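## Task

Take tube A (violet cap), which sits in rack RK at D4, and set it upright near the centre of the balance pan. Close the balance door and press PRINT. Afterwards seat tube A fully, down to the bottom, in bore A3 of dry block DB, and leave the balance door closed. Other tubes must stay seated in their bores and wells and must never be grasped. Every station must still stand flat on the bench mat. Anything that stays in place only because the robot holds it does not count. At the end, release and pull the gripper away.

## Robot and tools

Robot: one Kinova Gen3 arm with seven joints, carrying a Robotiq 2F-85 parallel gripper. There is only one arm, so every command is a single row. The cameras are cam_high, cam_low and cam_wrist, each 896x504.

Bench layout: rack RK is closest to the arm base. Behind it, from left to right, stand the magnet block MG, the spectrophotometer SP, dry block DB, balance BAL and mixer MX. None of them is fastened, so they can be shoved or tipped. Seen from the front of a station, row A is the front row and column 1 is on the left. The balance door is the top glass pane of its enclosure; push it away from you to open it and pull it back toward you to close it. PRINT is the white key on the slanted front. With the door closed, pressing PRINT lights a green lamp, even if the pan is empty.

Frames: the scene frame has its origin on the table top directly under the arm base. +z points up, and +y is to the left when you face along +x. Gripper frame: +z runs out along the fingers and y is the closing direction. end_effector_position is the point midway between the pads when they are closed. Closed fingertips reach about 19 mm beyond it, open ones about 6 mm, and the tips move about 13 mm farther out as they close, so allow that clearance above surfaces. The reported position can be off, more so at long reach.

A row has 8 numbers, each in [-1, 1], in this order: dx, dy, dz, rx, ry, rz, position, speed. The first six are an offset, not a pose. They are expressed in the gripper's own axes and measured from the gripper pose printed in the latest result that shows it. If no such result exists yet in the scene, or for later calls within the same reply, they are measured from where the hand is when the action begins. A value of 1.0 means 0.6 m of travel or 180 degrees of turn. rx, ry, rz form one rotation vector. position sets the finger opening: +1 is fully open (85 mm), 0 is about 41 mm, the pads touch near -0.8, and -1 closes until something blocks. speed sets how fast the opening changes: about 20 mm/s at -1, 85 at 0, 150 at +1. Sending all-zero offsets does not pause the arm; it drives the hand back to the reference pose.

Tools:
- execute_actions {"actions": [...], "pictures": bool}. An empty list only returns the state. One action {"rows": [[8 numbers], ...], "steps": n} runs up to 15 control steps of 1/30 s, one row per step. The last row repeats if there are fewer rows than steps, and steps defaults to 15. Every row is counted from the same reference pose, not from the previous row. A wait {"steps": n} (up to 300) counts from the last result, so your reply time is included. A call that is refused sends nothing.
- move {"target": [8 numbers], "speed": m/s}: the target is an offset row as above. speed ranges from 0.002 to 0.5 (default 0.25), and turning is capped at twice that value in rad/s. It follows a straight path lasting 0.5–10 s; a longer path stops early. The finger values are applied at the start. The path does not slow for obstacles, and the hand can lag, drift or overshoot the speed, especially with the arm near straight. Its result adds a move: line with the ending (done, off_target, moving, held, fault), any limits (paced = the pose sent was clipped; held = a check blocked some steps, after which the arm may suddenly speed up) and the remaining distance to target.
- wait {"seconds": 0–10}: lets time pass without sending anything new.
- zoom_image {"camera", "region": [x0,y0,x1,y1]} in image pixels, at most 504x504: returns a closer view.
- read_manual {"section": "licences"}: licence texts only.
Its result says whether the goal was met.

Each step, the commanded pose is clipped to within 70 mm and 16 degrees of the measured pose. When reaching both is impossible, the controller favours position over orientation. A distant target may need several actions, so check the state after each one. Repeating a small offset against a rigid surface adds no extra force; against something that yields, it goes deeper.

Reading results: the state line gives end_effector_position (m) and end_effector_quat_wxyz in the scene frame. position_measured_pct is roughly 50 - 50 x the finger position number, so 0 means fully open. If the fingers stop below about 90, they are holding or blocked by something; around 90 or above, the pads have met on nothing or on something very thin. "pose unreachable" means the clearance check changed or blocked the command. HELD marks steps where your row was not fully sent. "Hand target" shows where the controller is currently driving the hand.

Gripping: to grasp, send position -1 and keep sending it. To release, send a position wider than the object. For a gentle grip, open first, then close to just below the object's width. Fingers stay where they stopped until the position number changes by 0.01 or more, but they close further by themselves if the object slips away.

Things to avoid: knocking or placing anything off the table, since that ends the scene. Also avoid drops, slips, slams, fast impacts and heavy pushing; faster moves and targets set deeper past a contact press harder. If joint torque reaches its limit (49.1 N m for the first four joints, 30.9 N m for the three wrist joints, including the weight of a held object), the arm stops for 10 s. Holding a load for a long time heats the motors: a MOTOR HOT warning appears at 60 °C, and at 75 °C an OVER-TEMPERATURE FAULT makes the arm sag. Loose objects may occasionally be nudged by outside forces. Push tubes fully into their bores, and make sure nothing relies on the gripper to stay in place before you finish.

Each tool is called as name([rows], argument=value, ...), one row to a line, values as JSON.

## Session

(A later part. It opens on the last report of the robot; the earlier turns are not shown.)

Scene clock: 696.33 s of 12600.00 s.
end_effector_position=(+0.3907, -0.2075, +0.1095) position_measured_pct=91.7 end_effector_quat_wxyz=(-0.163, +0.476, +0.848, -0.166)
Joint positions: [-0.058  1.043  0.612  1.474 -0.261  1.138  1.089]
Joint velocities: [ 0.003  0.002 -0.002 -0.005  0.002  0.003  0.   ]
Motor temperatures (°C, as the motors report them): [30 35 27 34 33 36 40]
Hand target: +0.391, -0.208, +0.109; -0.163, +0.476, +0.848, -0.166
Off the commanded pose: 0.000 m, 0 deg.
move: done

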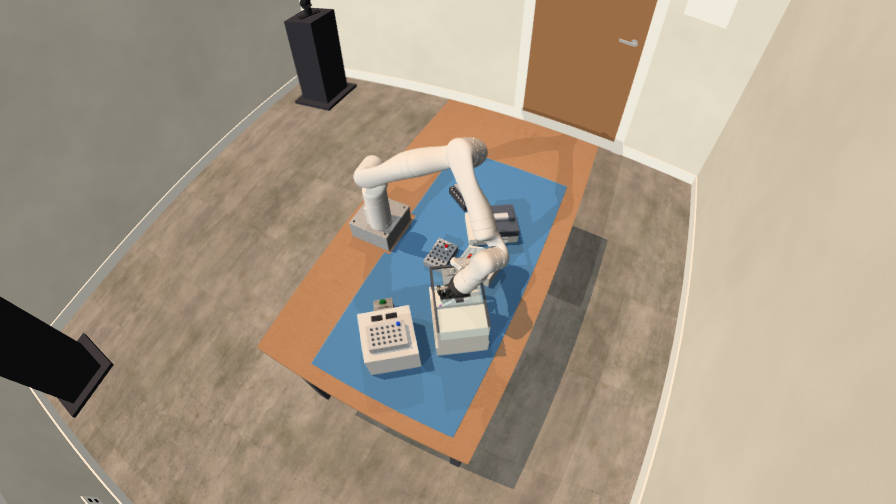

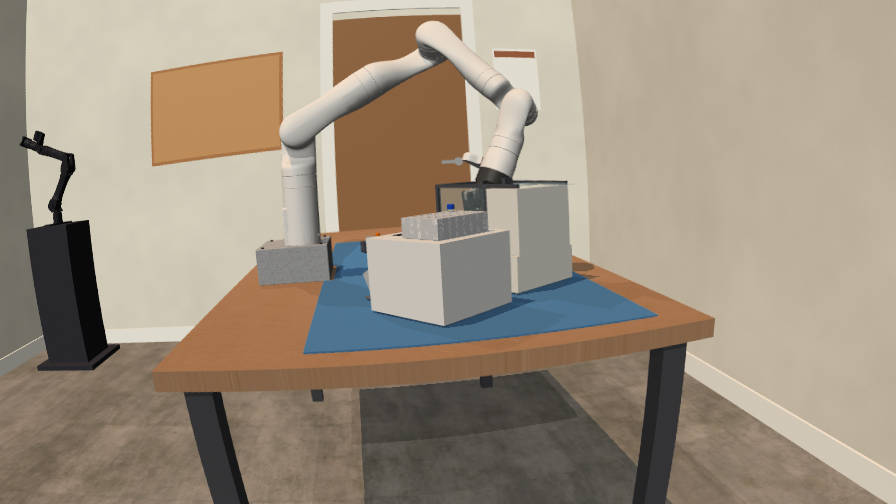

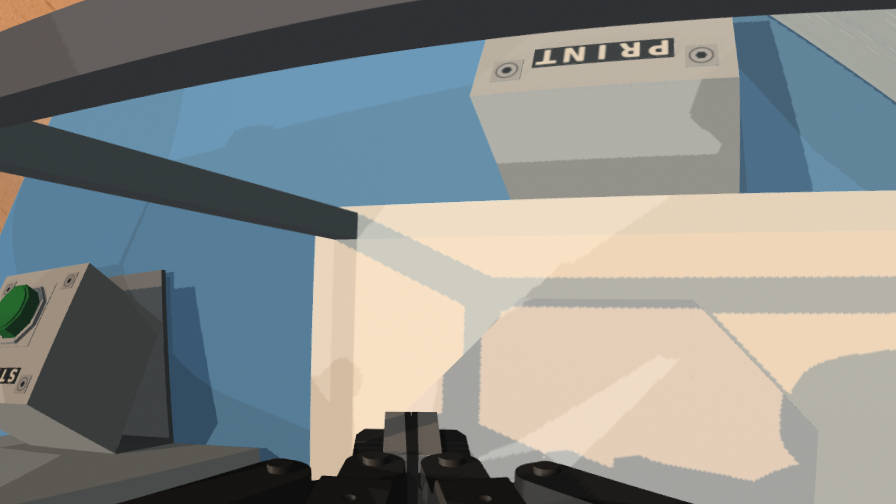

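move(target=[-0.028, 0, -0.003, 0, -0.039, 0, -1, 0], speed=0.015)

execute_actions(actions=[], pictures=false)

Scene clock: 710.00 s of 12600.00 s.
end_effector_position=(+0.3998, -0.2218, +0.1091) position_measured_pct=91.7 end_effector_quat_wxyz=(-0.111, +0.465, +0.856, -0.195)
Joint positions: [-0.114  1.029  0.648  1.539 -0.233  1.008  1.07 ]
Joint velocities: [-0.002 -0.     0.     0.002  0.001 -0.004  0.   ]
Motor temperatures (°C, as the motors report them): [30 35 27 34 33 36 40]
Hand target: +0.400, -0.222, +0.109; -0.111, +0.465, +0.856, -0.195
Off the commanded pose: 0.000 m, 0 deg.
move: done

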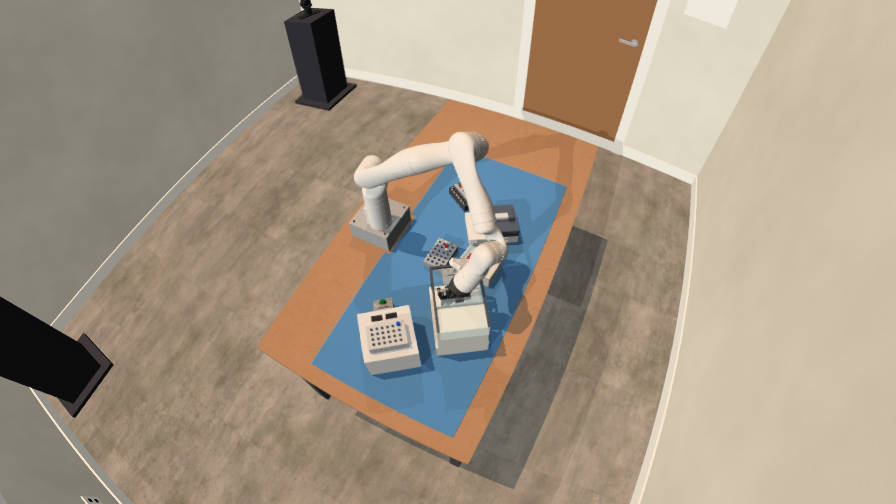

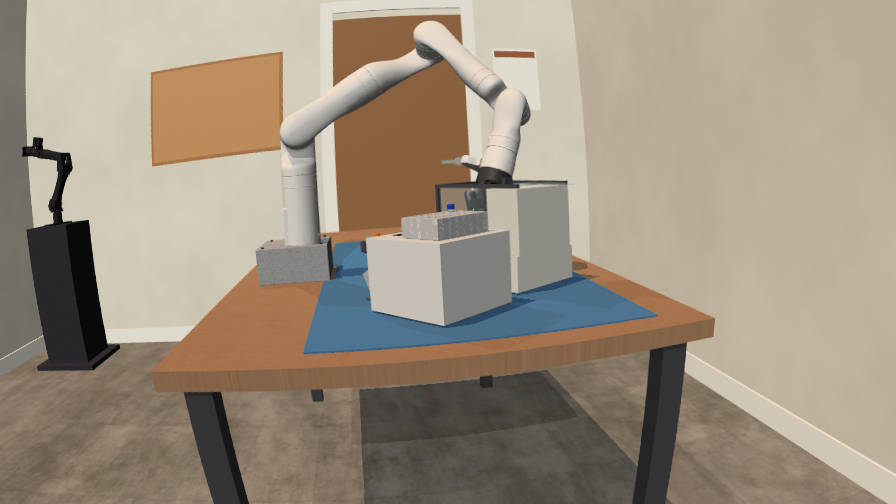

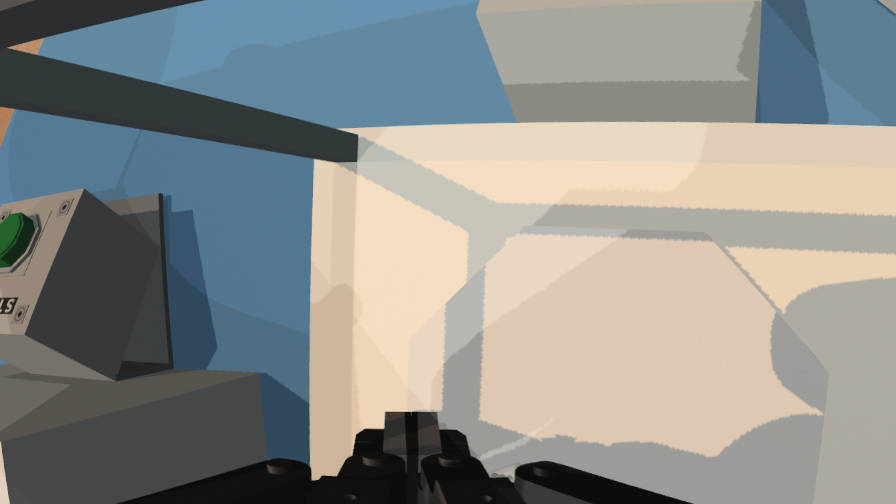

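Scene clock: 710.00 s of 12600.00 s.
end_effector_position=(+0.3998, -0.2218, +0.1091) position_measured_pct=91.7 end_effector_quat_wxyz=(-0.111, +0.465, +0.856, -0.195)
Joint positions: [-0.114  1.029  0.648  1.539 -0.233  1.008  1.07 ]
Joint velocities: [-0.002 -0.     0.     0.002  0.001 -0.004  0.   ]
Motor temperatures (°C, as the motors report them): [30 35 27 34 33 36 40]
Hand target: +0.400, -0.222, +0.109; -0.111, +0.465, +0.856, -0.195
Off the commanded pose: 0.000 m, 0 deg.

move(target=[0.0024, -0.1166, -0.2395, 0, 0, 0, -1, 0], speed=0.06)

move(target=[-0.07, 0.06, -0.03, -0.144, 0, 0, -1, 0], speed=0.15)

Scene clock: 720.27 s of 12600.00 s.
end_effector_position=(+0.3995, -0.2218, +0.2685) position_measured_pct=91.7 end_effector_quat_wxyz=(-0.111, +0.465, +0.857, -0.194)
Joint positions: [-0.158  0.788  0.752  1.426 -0.123  1.337  1.102]
Joint velocities: [-0.001 -0.003  0.    -0.002 -0.001  0.002 -0.   ]
Motor temperatures (°C, as the motors report them): [30 35 27 34 33 36 40]
Hand target: +0.399, -0.222, +0.269; -0.111, +0.465, +0.857, -0.194
Off the commanded pose: 0.000 m, 0 deg.
move: done

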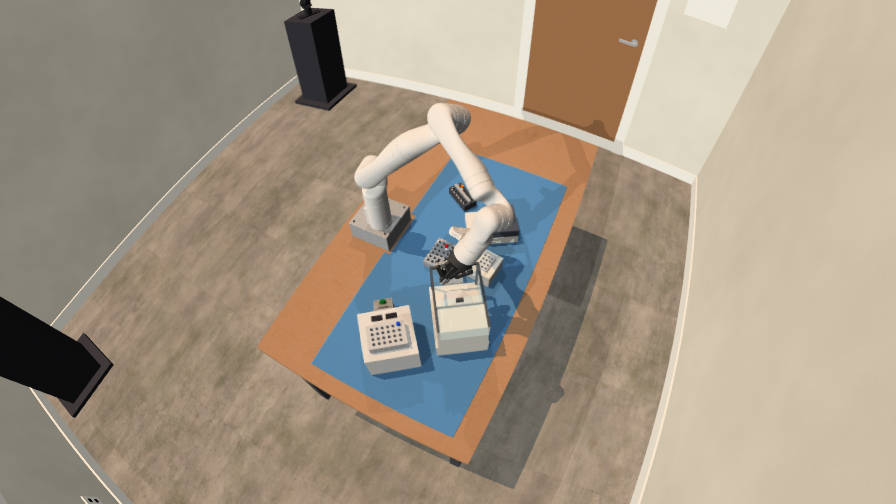

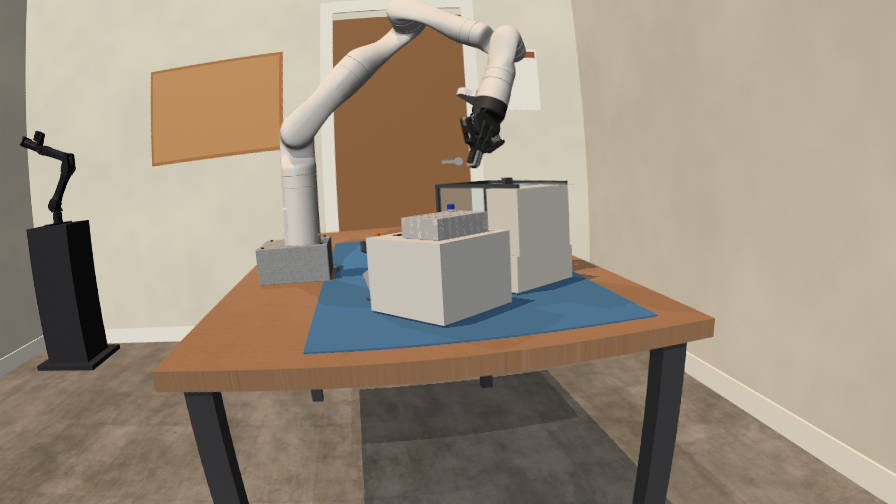

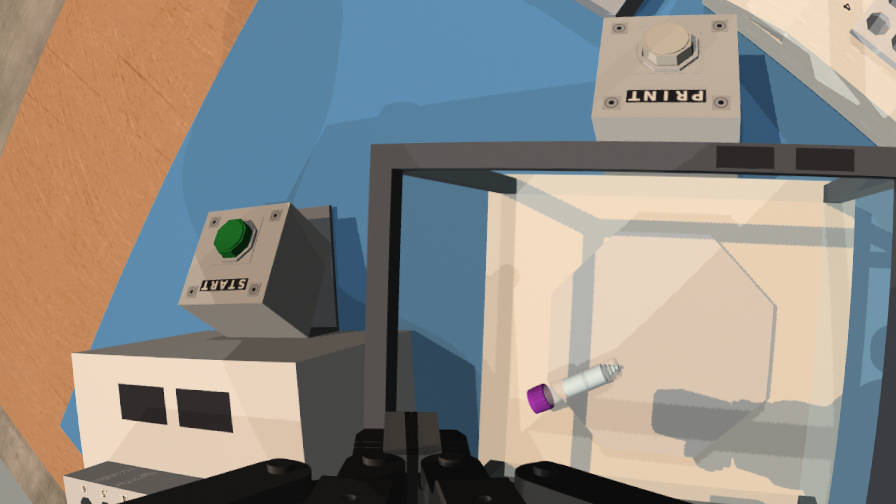

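Scene clock: 722.17 s of 12600.00 s.
end_effector_position=(+0.4564, -0.2345, +0.2685) position_measured_pct=91.7 end_effector_quat_wxyz=(-0.005, +0.477, +0.879, +0.003)
Joint positions: [ 0.087  0.664  0.607  1.46  -0.399  1.155  1.328]
Joint velocities: [ 0.009 -0.002  0.001  0.003 -0.007 -0.001  0.004]
Motor temperatures (°C, as the motors report them): [30 35 27 34 33 36 40]
Hand target: +0.456, -0.235, +0.269; -0.005, +0.478, +0.878, +0.003
Off the commanded pose: 0.001 m, 0 deg.
move: done

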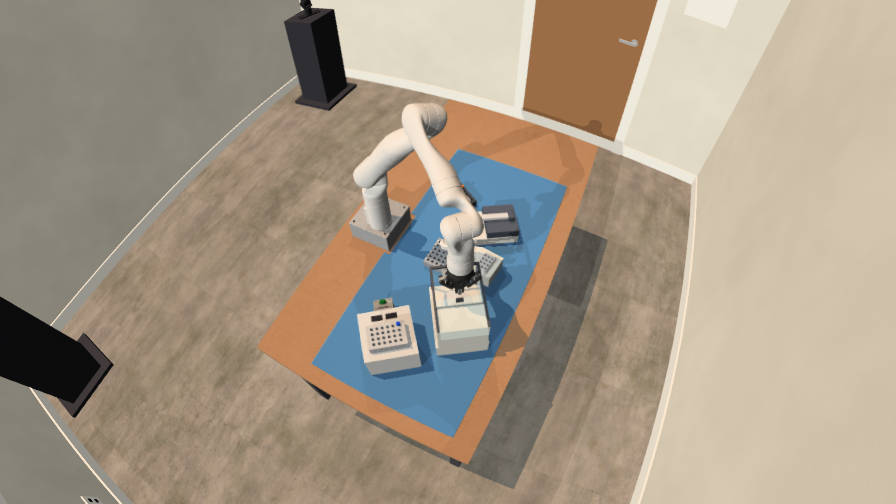

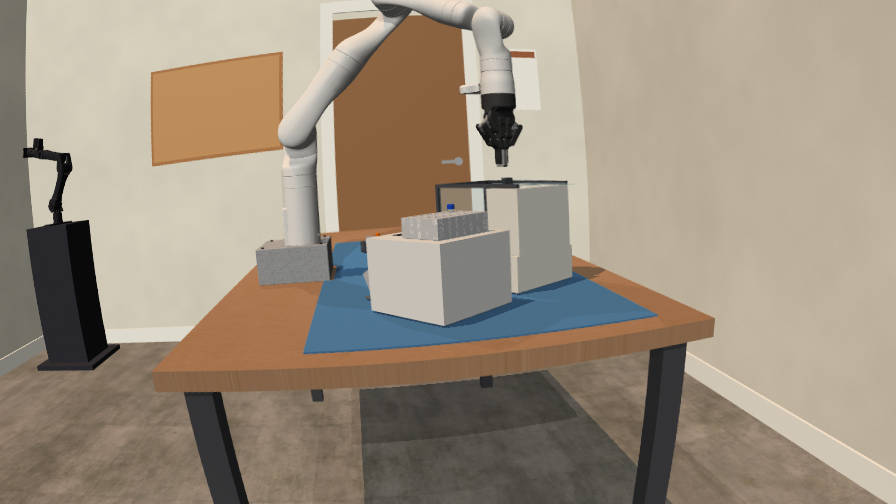

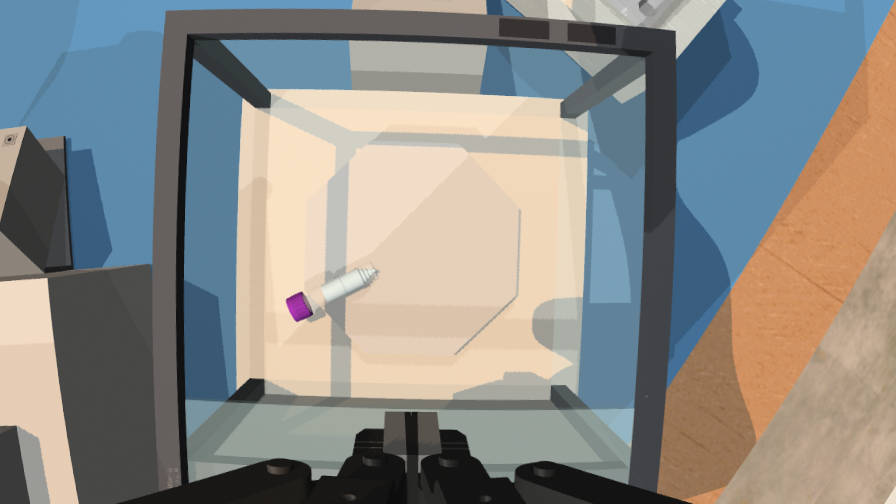

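move(target=[0.0192, 0.0067, 0.045, 0, 0, 0, -1, 0], speed=0.05)

move(target=[-0.03, 0, 0, 0, 0, 0, -1, 0], speed=0.02)

Scene clock: 766.13 s of 12600.00 s.
end_effector_position=(+0.4533, -0.2226, +0.2417) position_measured_pct=91.7 end_effector_quat_wxyz=(-0.005, +0.478, +0.879, +0.003)
Joint positions: [ 0.067  0.679  0.593  1.53  -0.416  1.074  1.331]
Joint velocities: [-0.001  0.001  0.001  0.002 -0.002 -0.004 -0.   ]
Motor temperatures (°C, as the motors report them): [30 35 27 34 33 36 40]
Hand target: +0.453, -0.222, +0.242; -0.005, +0.478, +0.879, +0.003
Off the commanded pose: 0.000 m, 0 deg.
move: done

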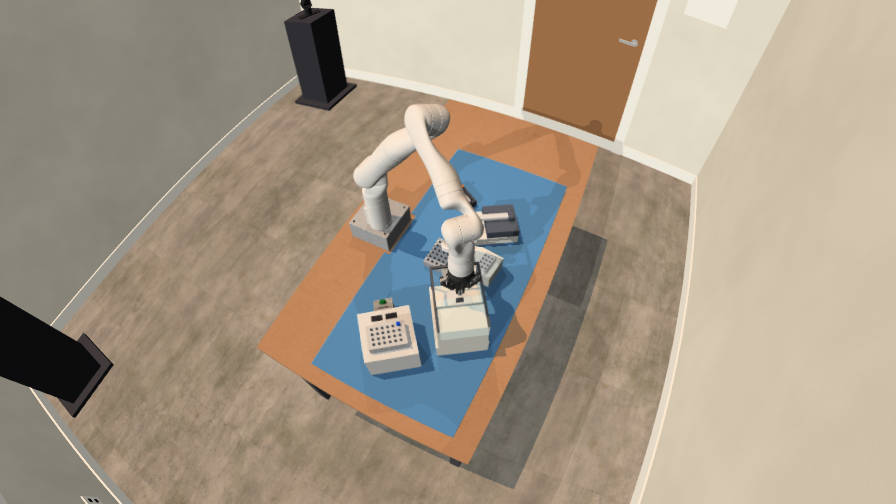

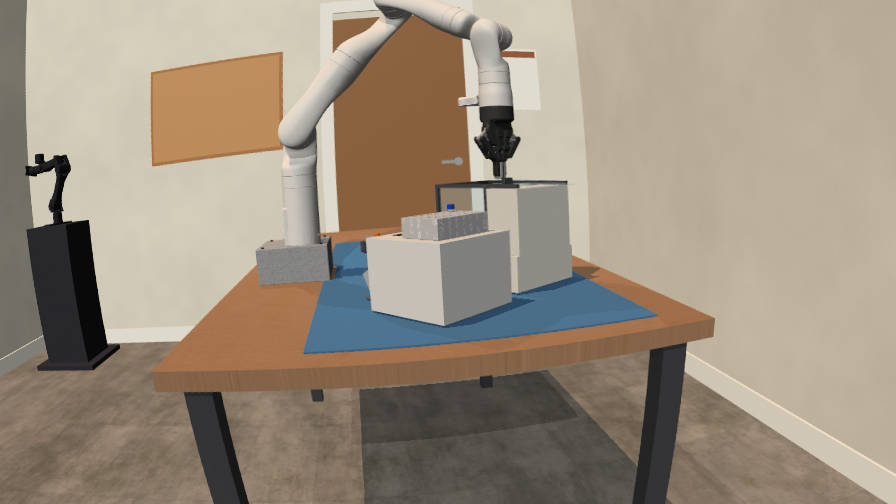

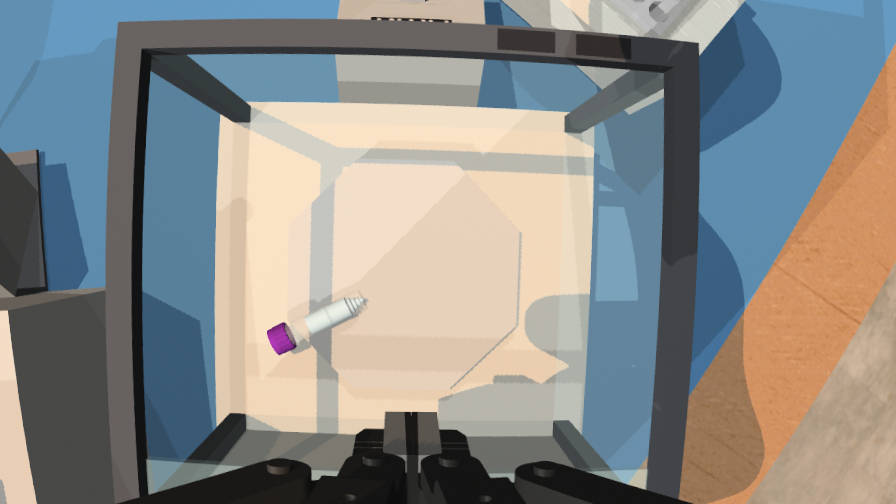

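Scene clock: 767.27 s of 12600.00 s.
end_effector_position=(+0.4600, -0.2315, +0.2404) position_measured_pct=91.7 end_effector_quat_wxyz=(-0.012, +0.476, +0.879, +0.006)
Joint positions: [ 0.097  0.709  0.586  1.476 -0.424  1.113  1.342]
Joint velocities: [ 0.001  0.003  0.004 -0.005 -0.005  0.007  0.003]
Motor temperatures (°C, as the motors report them): [30 35 27 34 33 36 40]
Hand target: +0.463, -0.238, +0.242; -0.005, +0.478, +0.879, +0.003
Off the commanded pose: 0.007 m, 1 deg.
move: off_target

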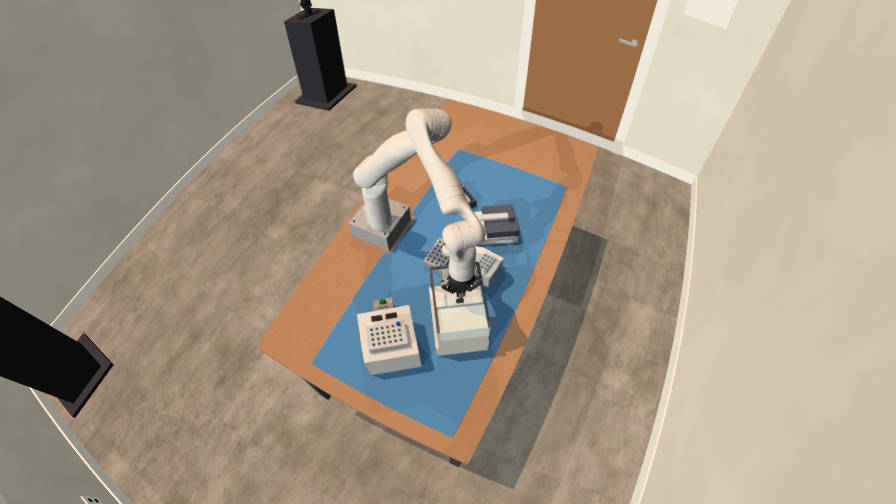

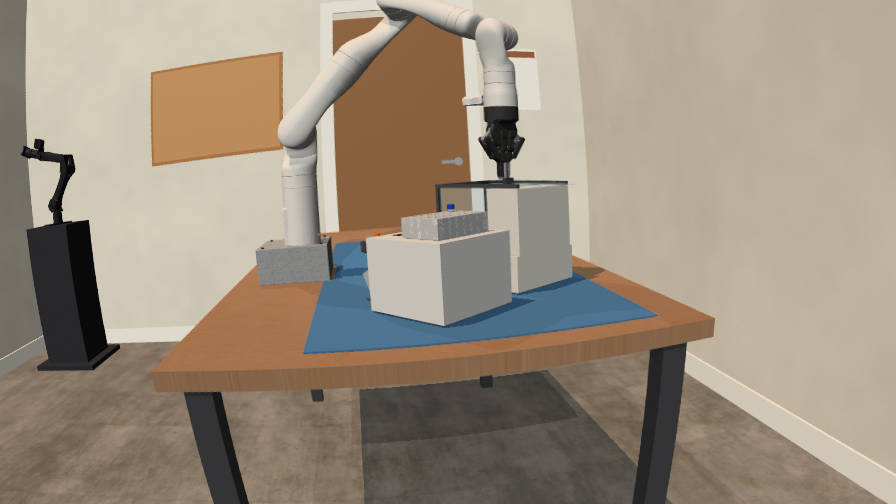

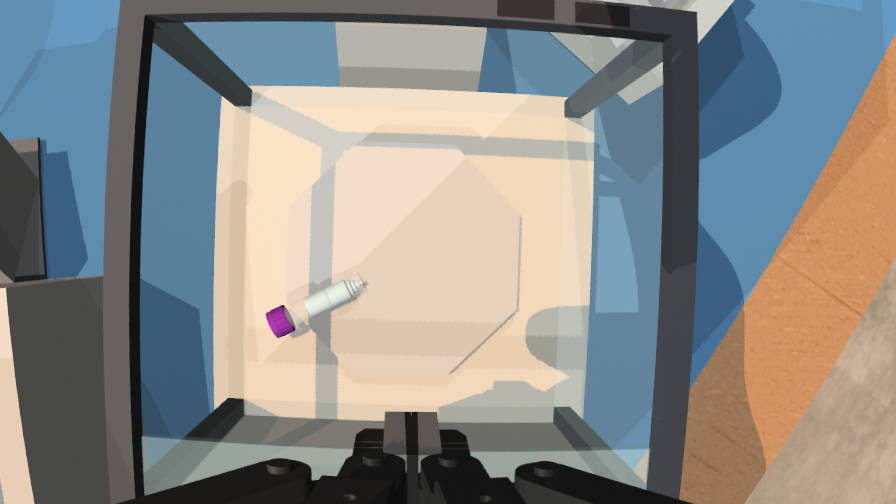

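move(target=[0.008, 0, -0.06, 0, 0, 0, -1, 0], speed=0.05)

Scene clock: 772.43 s of 12600.00 s.
end_effector_position=(+0.4579, -0.2282, +0.2763) position_measured_pct=91.7 end_effector_quat_wxyz=(-0.012, +0.476, +0.879, +0.006)
Joint positions: [ 0.081  0.661  0.608  1.436 -0.396  1.195  1.317]
Joint velocities: [-0.001 -0.002  0.001 -0.002 -0.001  0.003  0.   ]
Motor temperatures (°C, as the motors report them): [30 35 27 34 33 36 40]
Hand target: +0.458, -0.228, +0.276; -0.012, +0.476, +0.879, +0.006
Off the commanded pose: 0.000 m, 0 deg.
move: done

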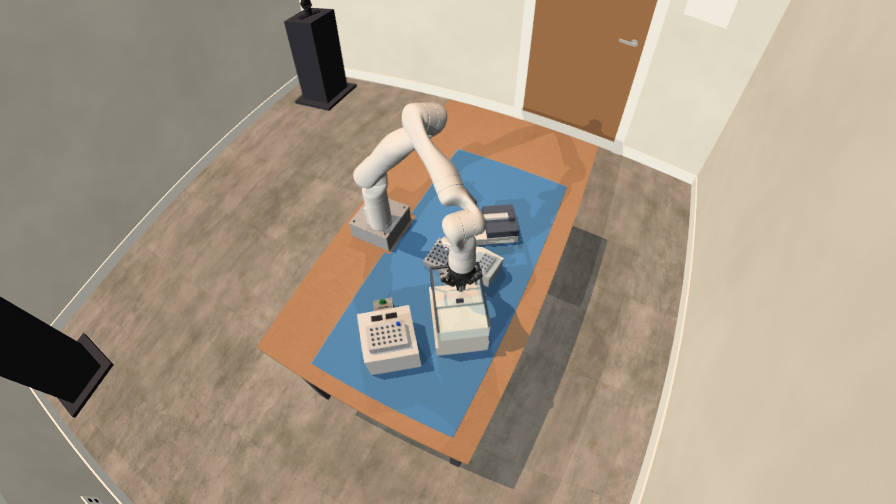

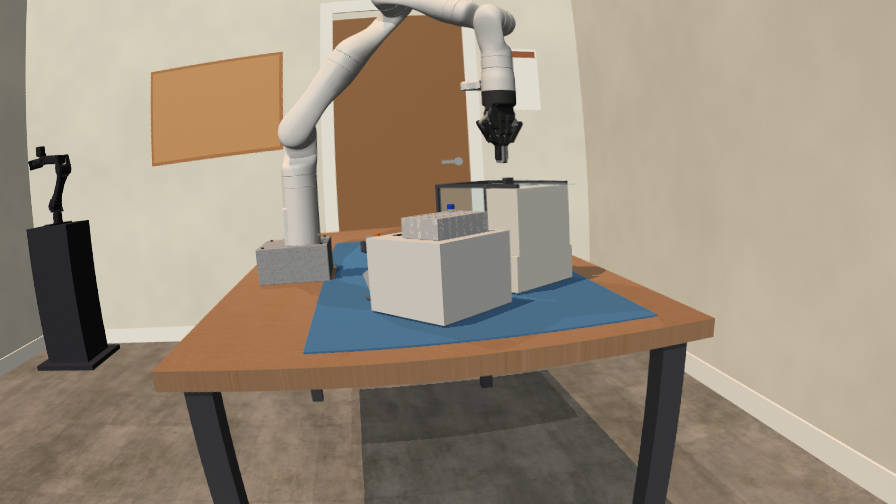

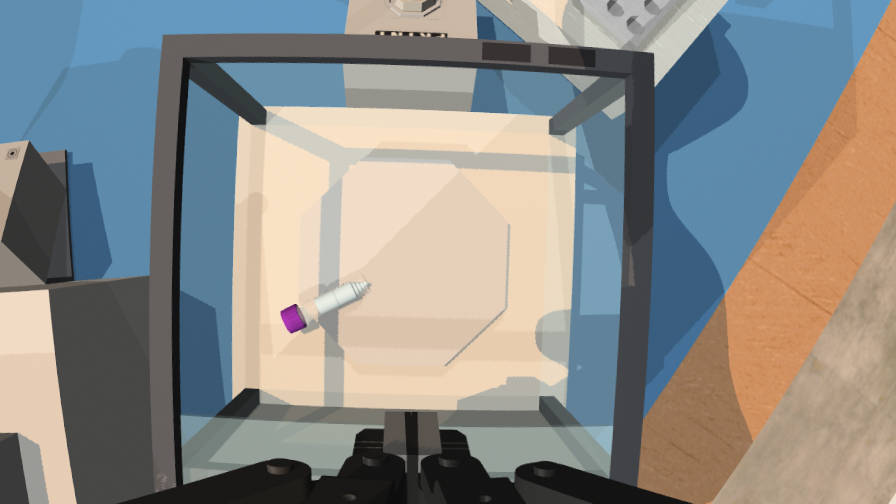

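move(target=[-0.13, 0, -0.05, 0, 0, 0, -1, 0], speed=0.15)

Scene clock: 776.23 s of 12600.00 s.
end_effector_position=(+0.5014, -0.2936, +0.3049) position_measured_pct=91.7 end_effector_quat_wxyz=(-0.012, +0.476, +0.879, +0.006)
Joint positions: [ 0.236  0.795  0.596  1.073 -0.425  1.412  1.334]
Joint velocities: [ 0.008  0.009  0.    -0.008 -0.001  0.005 -0.002]
Motor temperatures (°C, as the motors report them): [30 35 27 34 33 36 40]
Hand target: +0.501, -0.294, +0.305; -0.012, +0.476, +0.879, +0.006
Off the commanded pose: 0.001 m, 0 deg.
move: done

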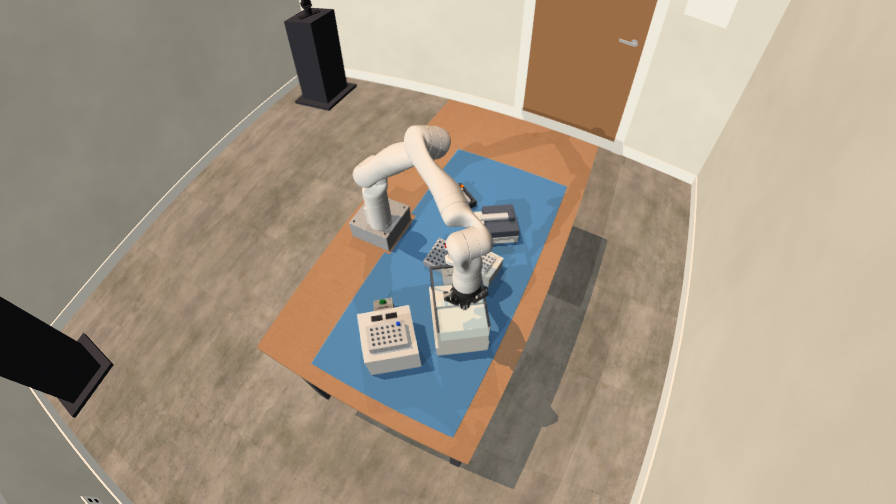

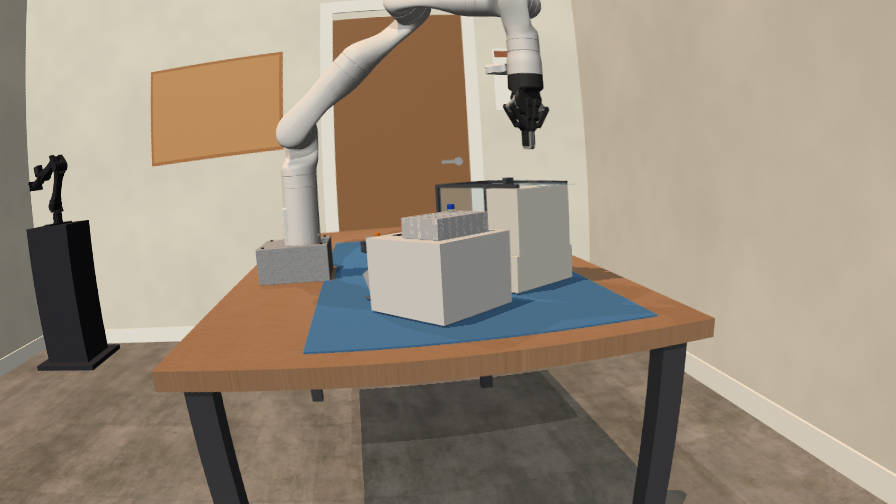

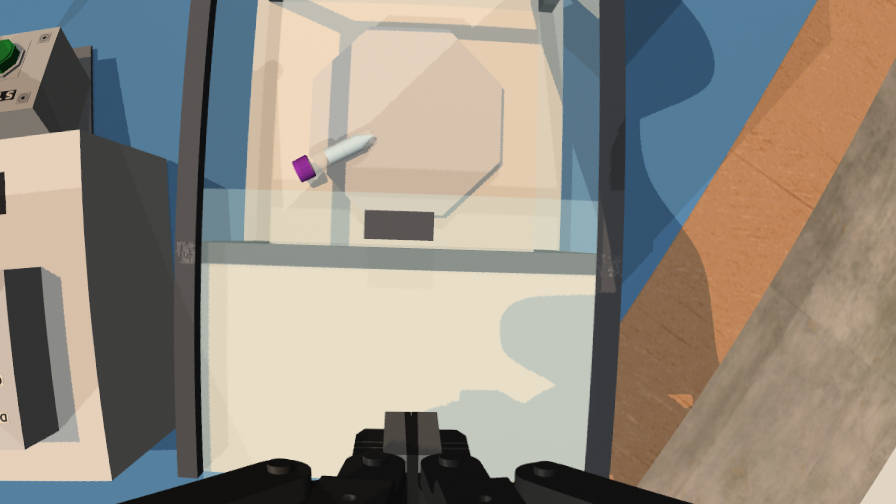

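move(target=[0.1665, -0.047, 0.0417, 0, 0, -0.744, -1, 0], speed=0.3)

move(target=[0, 0, 0, 0, 0.133, 0, -1, 0], speed=0.15)

Scene clock: 829.87 s of 12600.00 s.
end_effector_position=(+0.4224, -0.2251, +0.2820) position_measured_pct=91.7 end_effector_quat_wxyz=(+0.000, -0.623, +0.782, +0.013)
Joint positions: [ 0.425  0.519  0.041  1.538 -0.035  1.111  3.387]
Joint velocities: [ 0.004 -0.002 -0.     0.002 -0.002  0.     0.008]
Motor temperatures (°C, as the motors report them): [30 36 27 34 33 36 40]
Hand target: +0.422, -0.225, +0.282; +0.000, -0.623, +0.782, +0.013
Off the commanded pose: 0.001 m, 0 deg.
move: done

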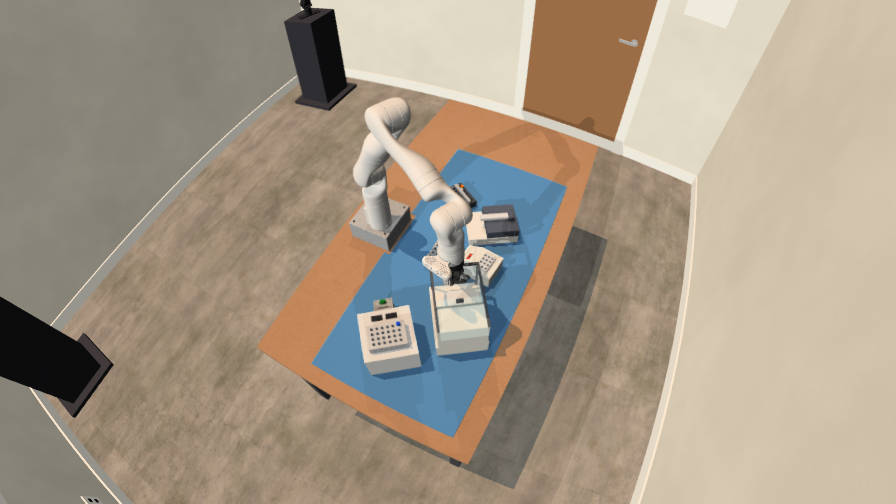

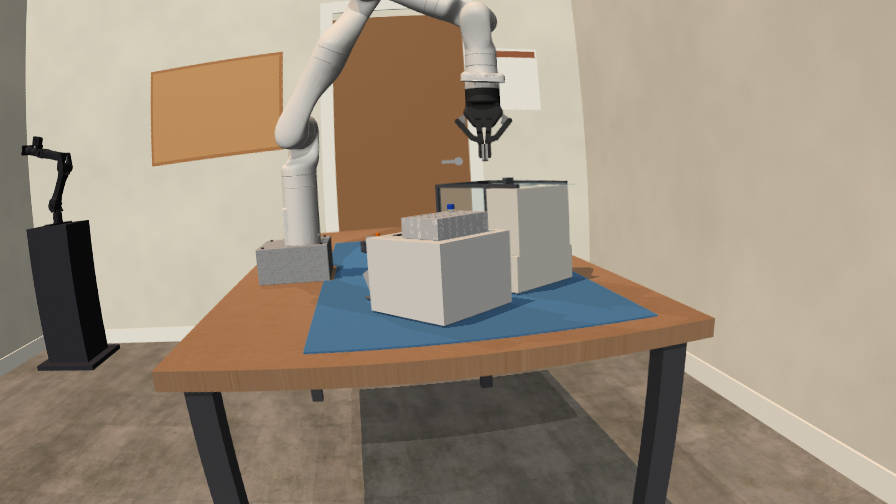

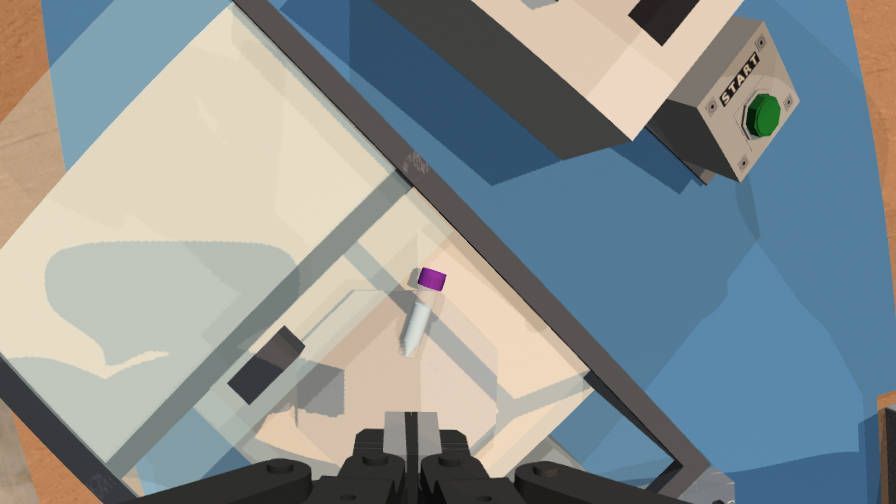

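Scene clock: 831.63 s of 12600.00 s.
end_effector_position=(+0.4219, -0.2260, +0.2821) position_measured_pct=91.7 end_effector_quat_wxyz=(-0.162, -0.612, +0.766, -0.117)
Joint positions: [0.051 0.517 0.207 1.649 0.35  1.034 2.957]
Joint velocities: [-0.012  0.002 -0.002  0.004  0.005  0.001 -0.009]
Motor temperatures (°C, as the motors report them): [30 36 27 34 33 36 40]
Hand target: +0.422, -0.225, +0.282; -0.162, -0.612, +0.765, -0.117
Off the commanded pose: 0.001 m, 0 deg.
move: done

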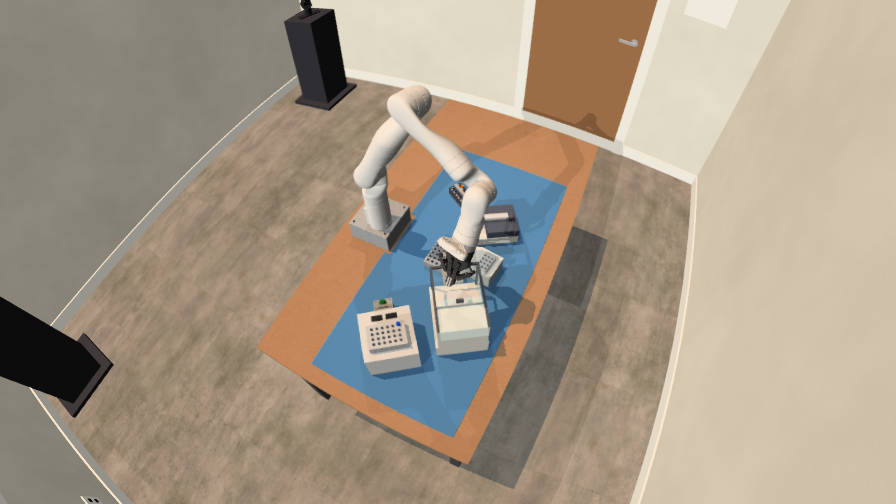

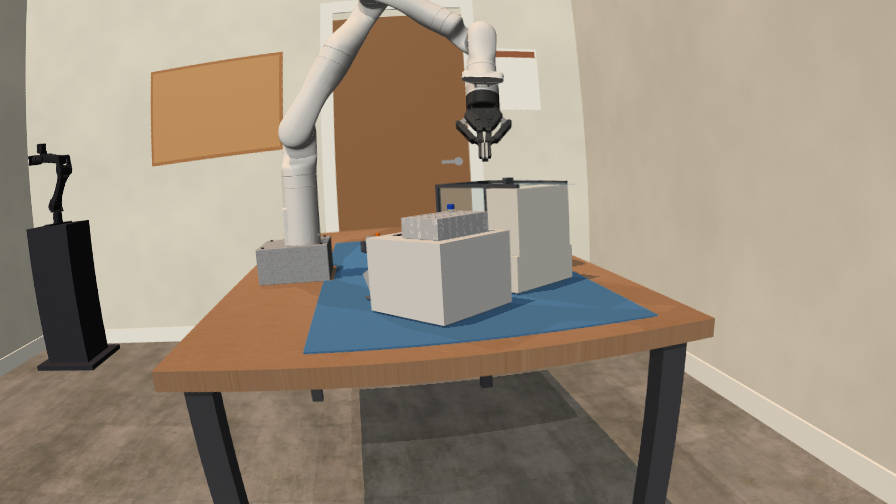

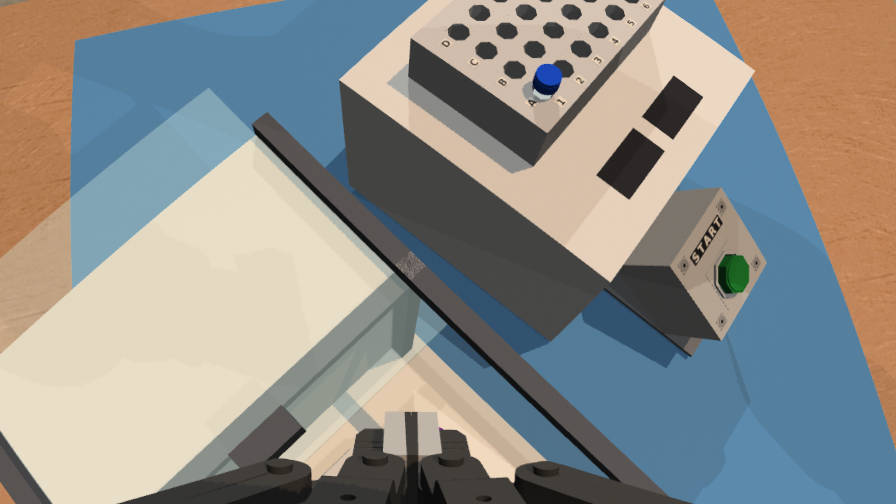

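move(target=[-0.1117, 0.005, 0.2378, 0, 0, 0, -1, 0], speed=0.04)

Scene clock: 851.23 s of 12600.00 s.
end_effector_position=(+0.4175, -0.2192, +0.1252) position_measured_pct=91.7 end_effector_quat_wxyz=(-0.162, -0.611, +0.766, -0.117)
Joint positions: [0.023 0.784 0.233 1.811 0.405 0.638 2.768]
Joint velocities: [-0.001  0.005 -0.001 -0.     0.    -0.004 -0.002]
Motor temperatures (°C, as the motors report them): [30 36 27 34 33 36 40]
Hand target: +0.417, -0.219, +0.125; -0.162, -0.611, +0.766, -0.117
Off the commanded pose: 0.001 m, 0 deg.
move: done

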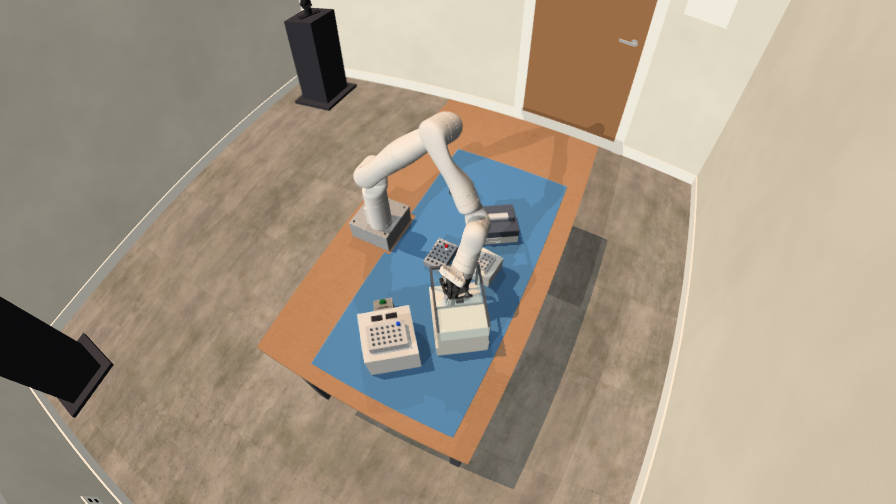

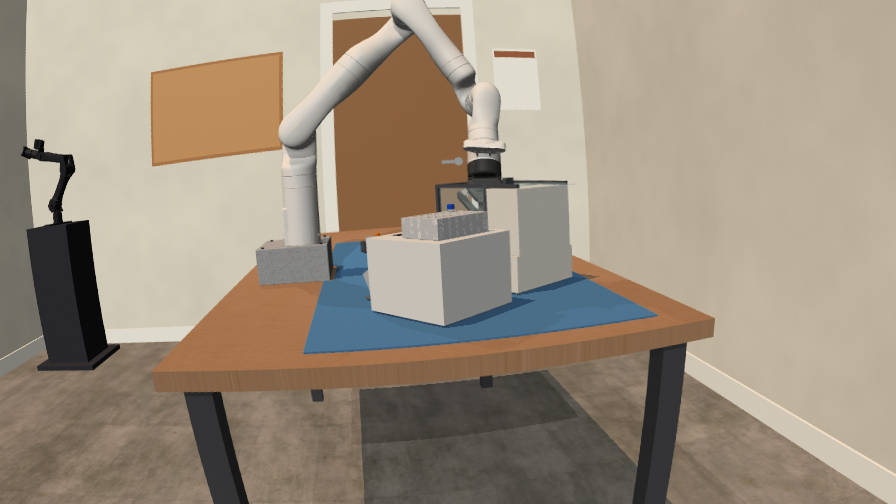

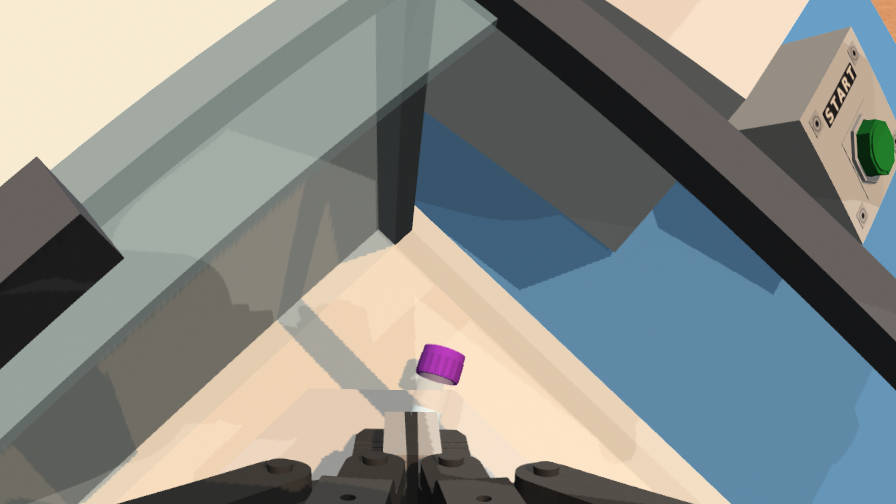

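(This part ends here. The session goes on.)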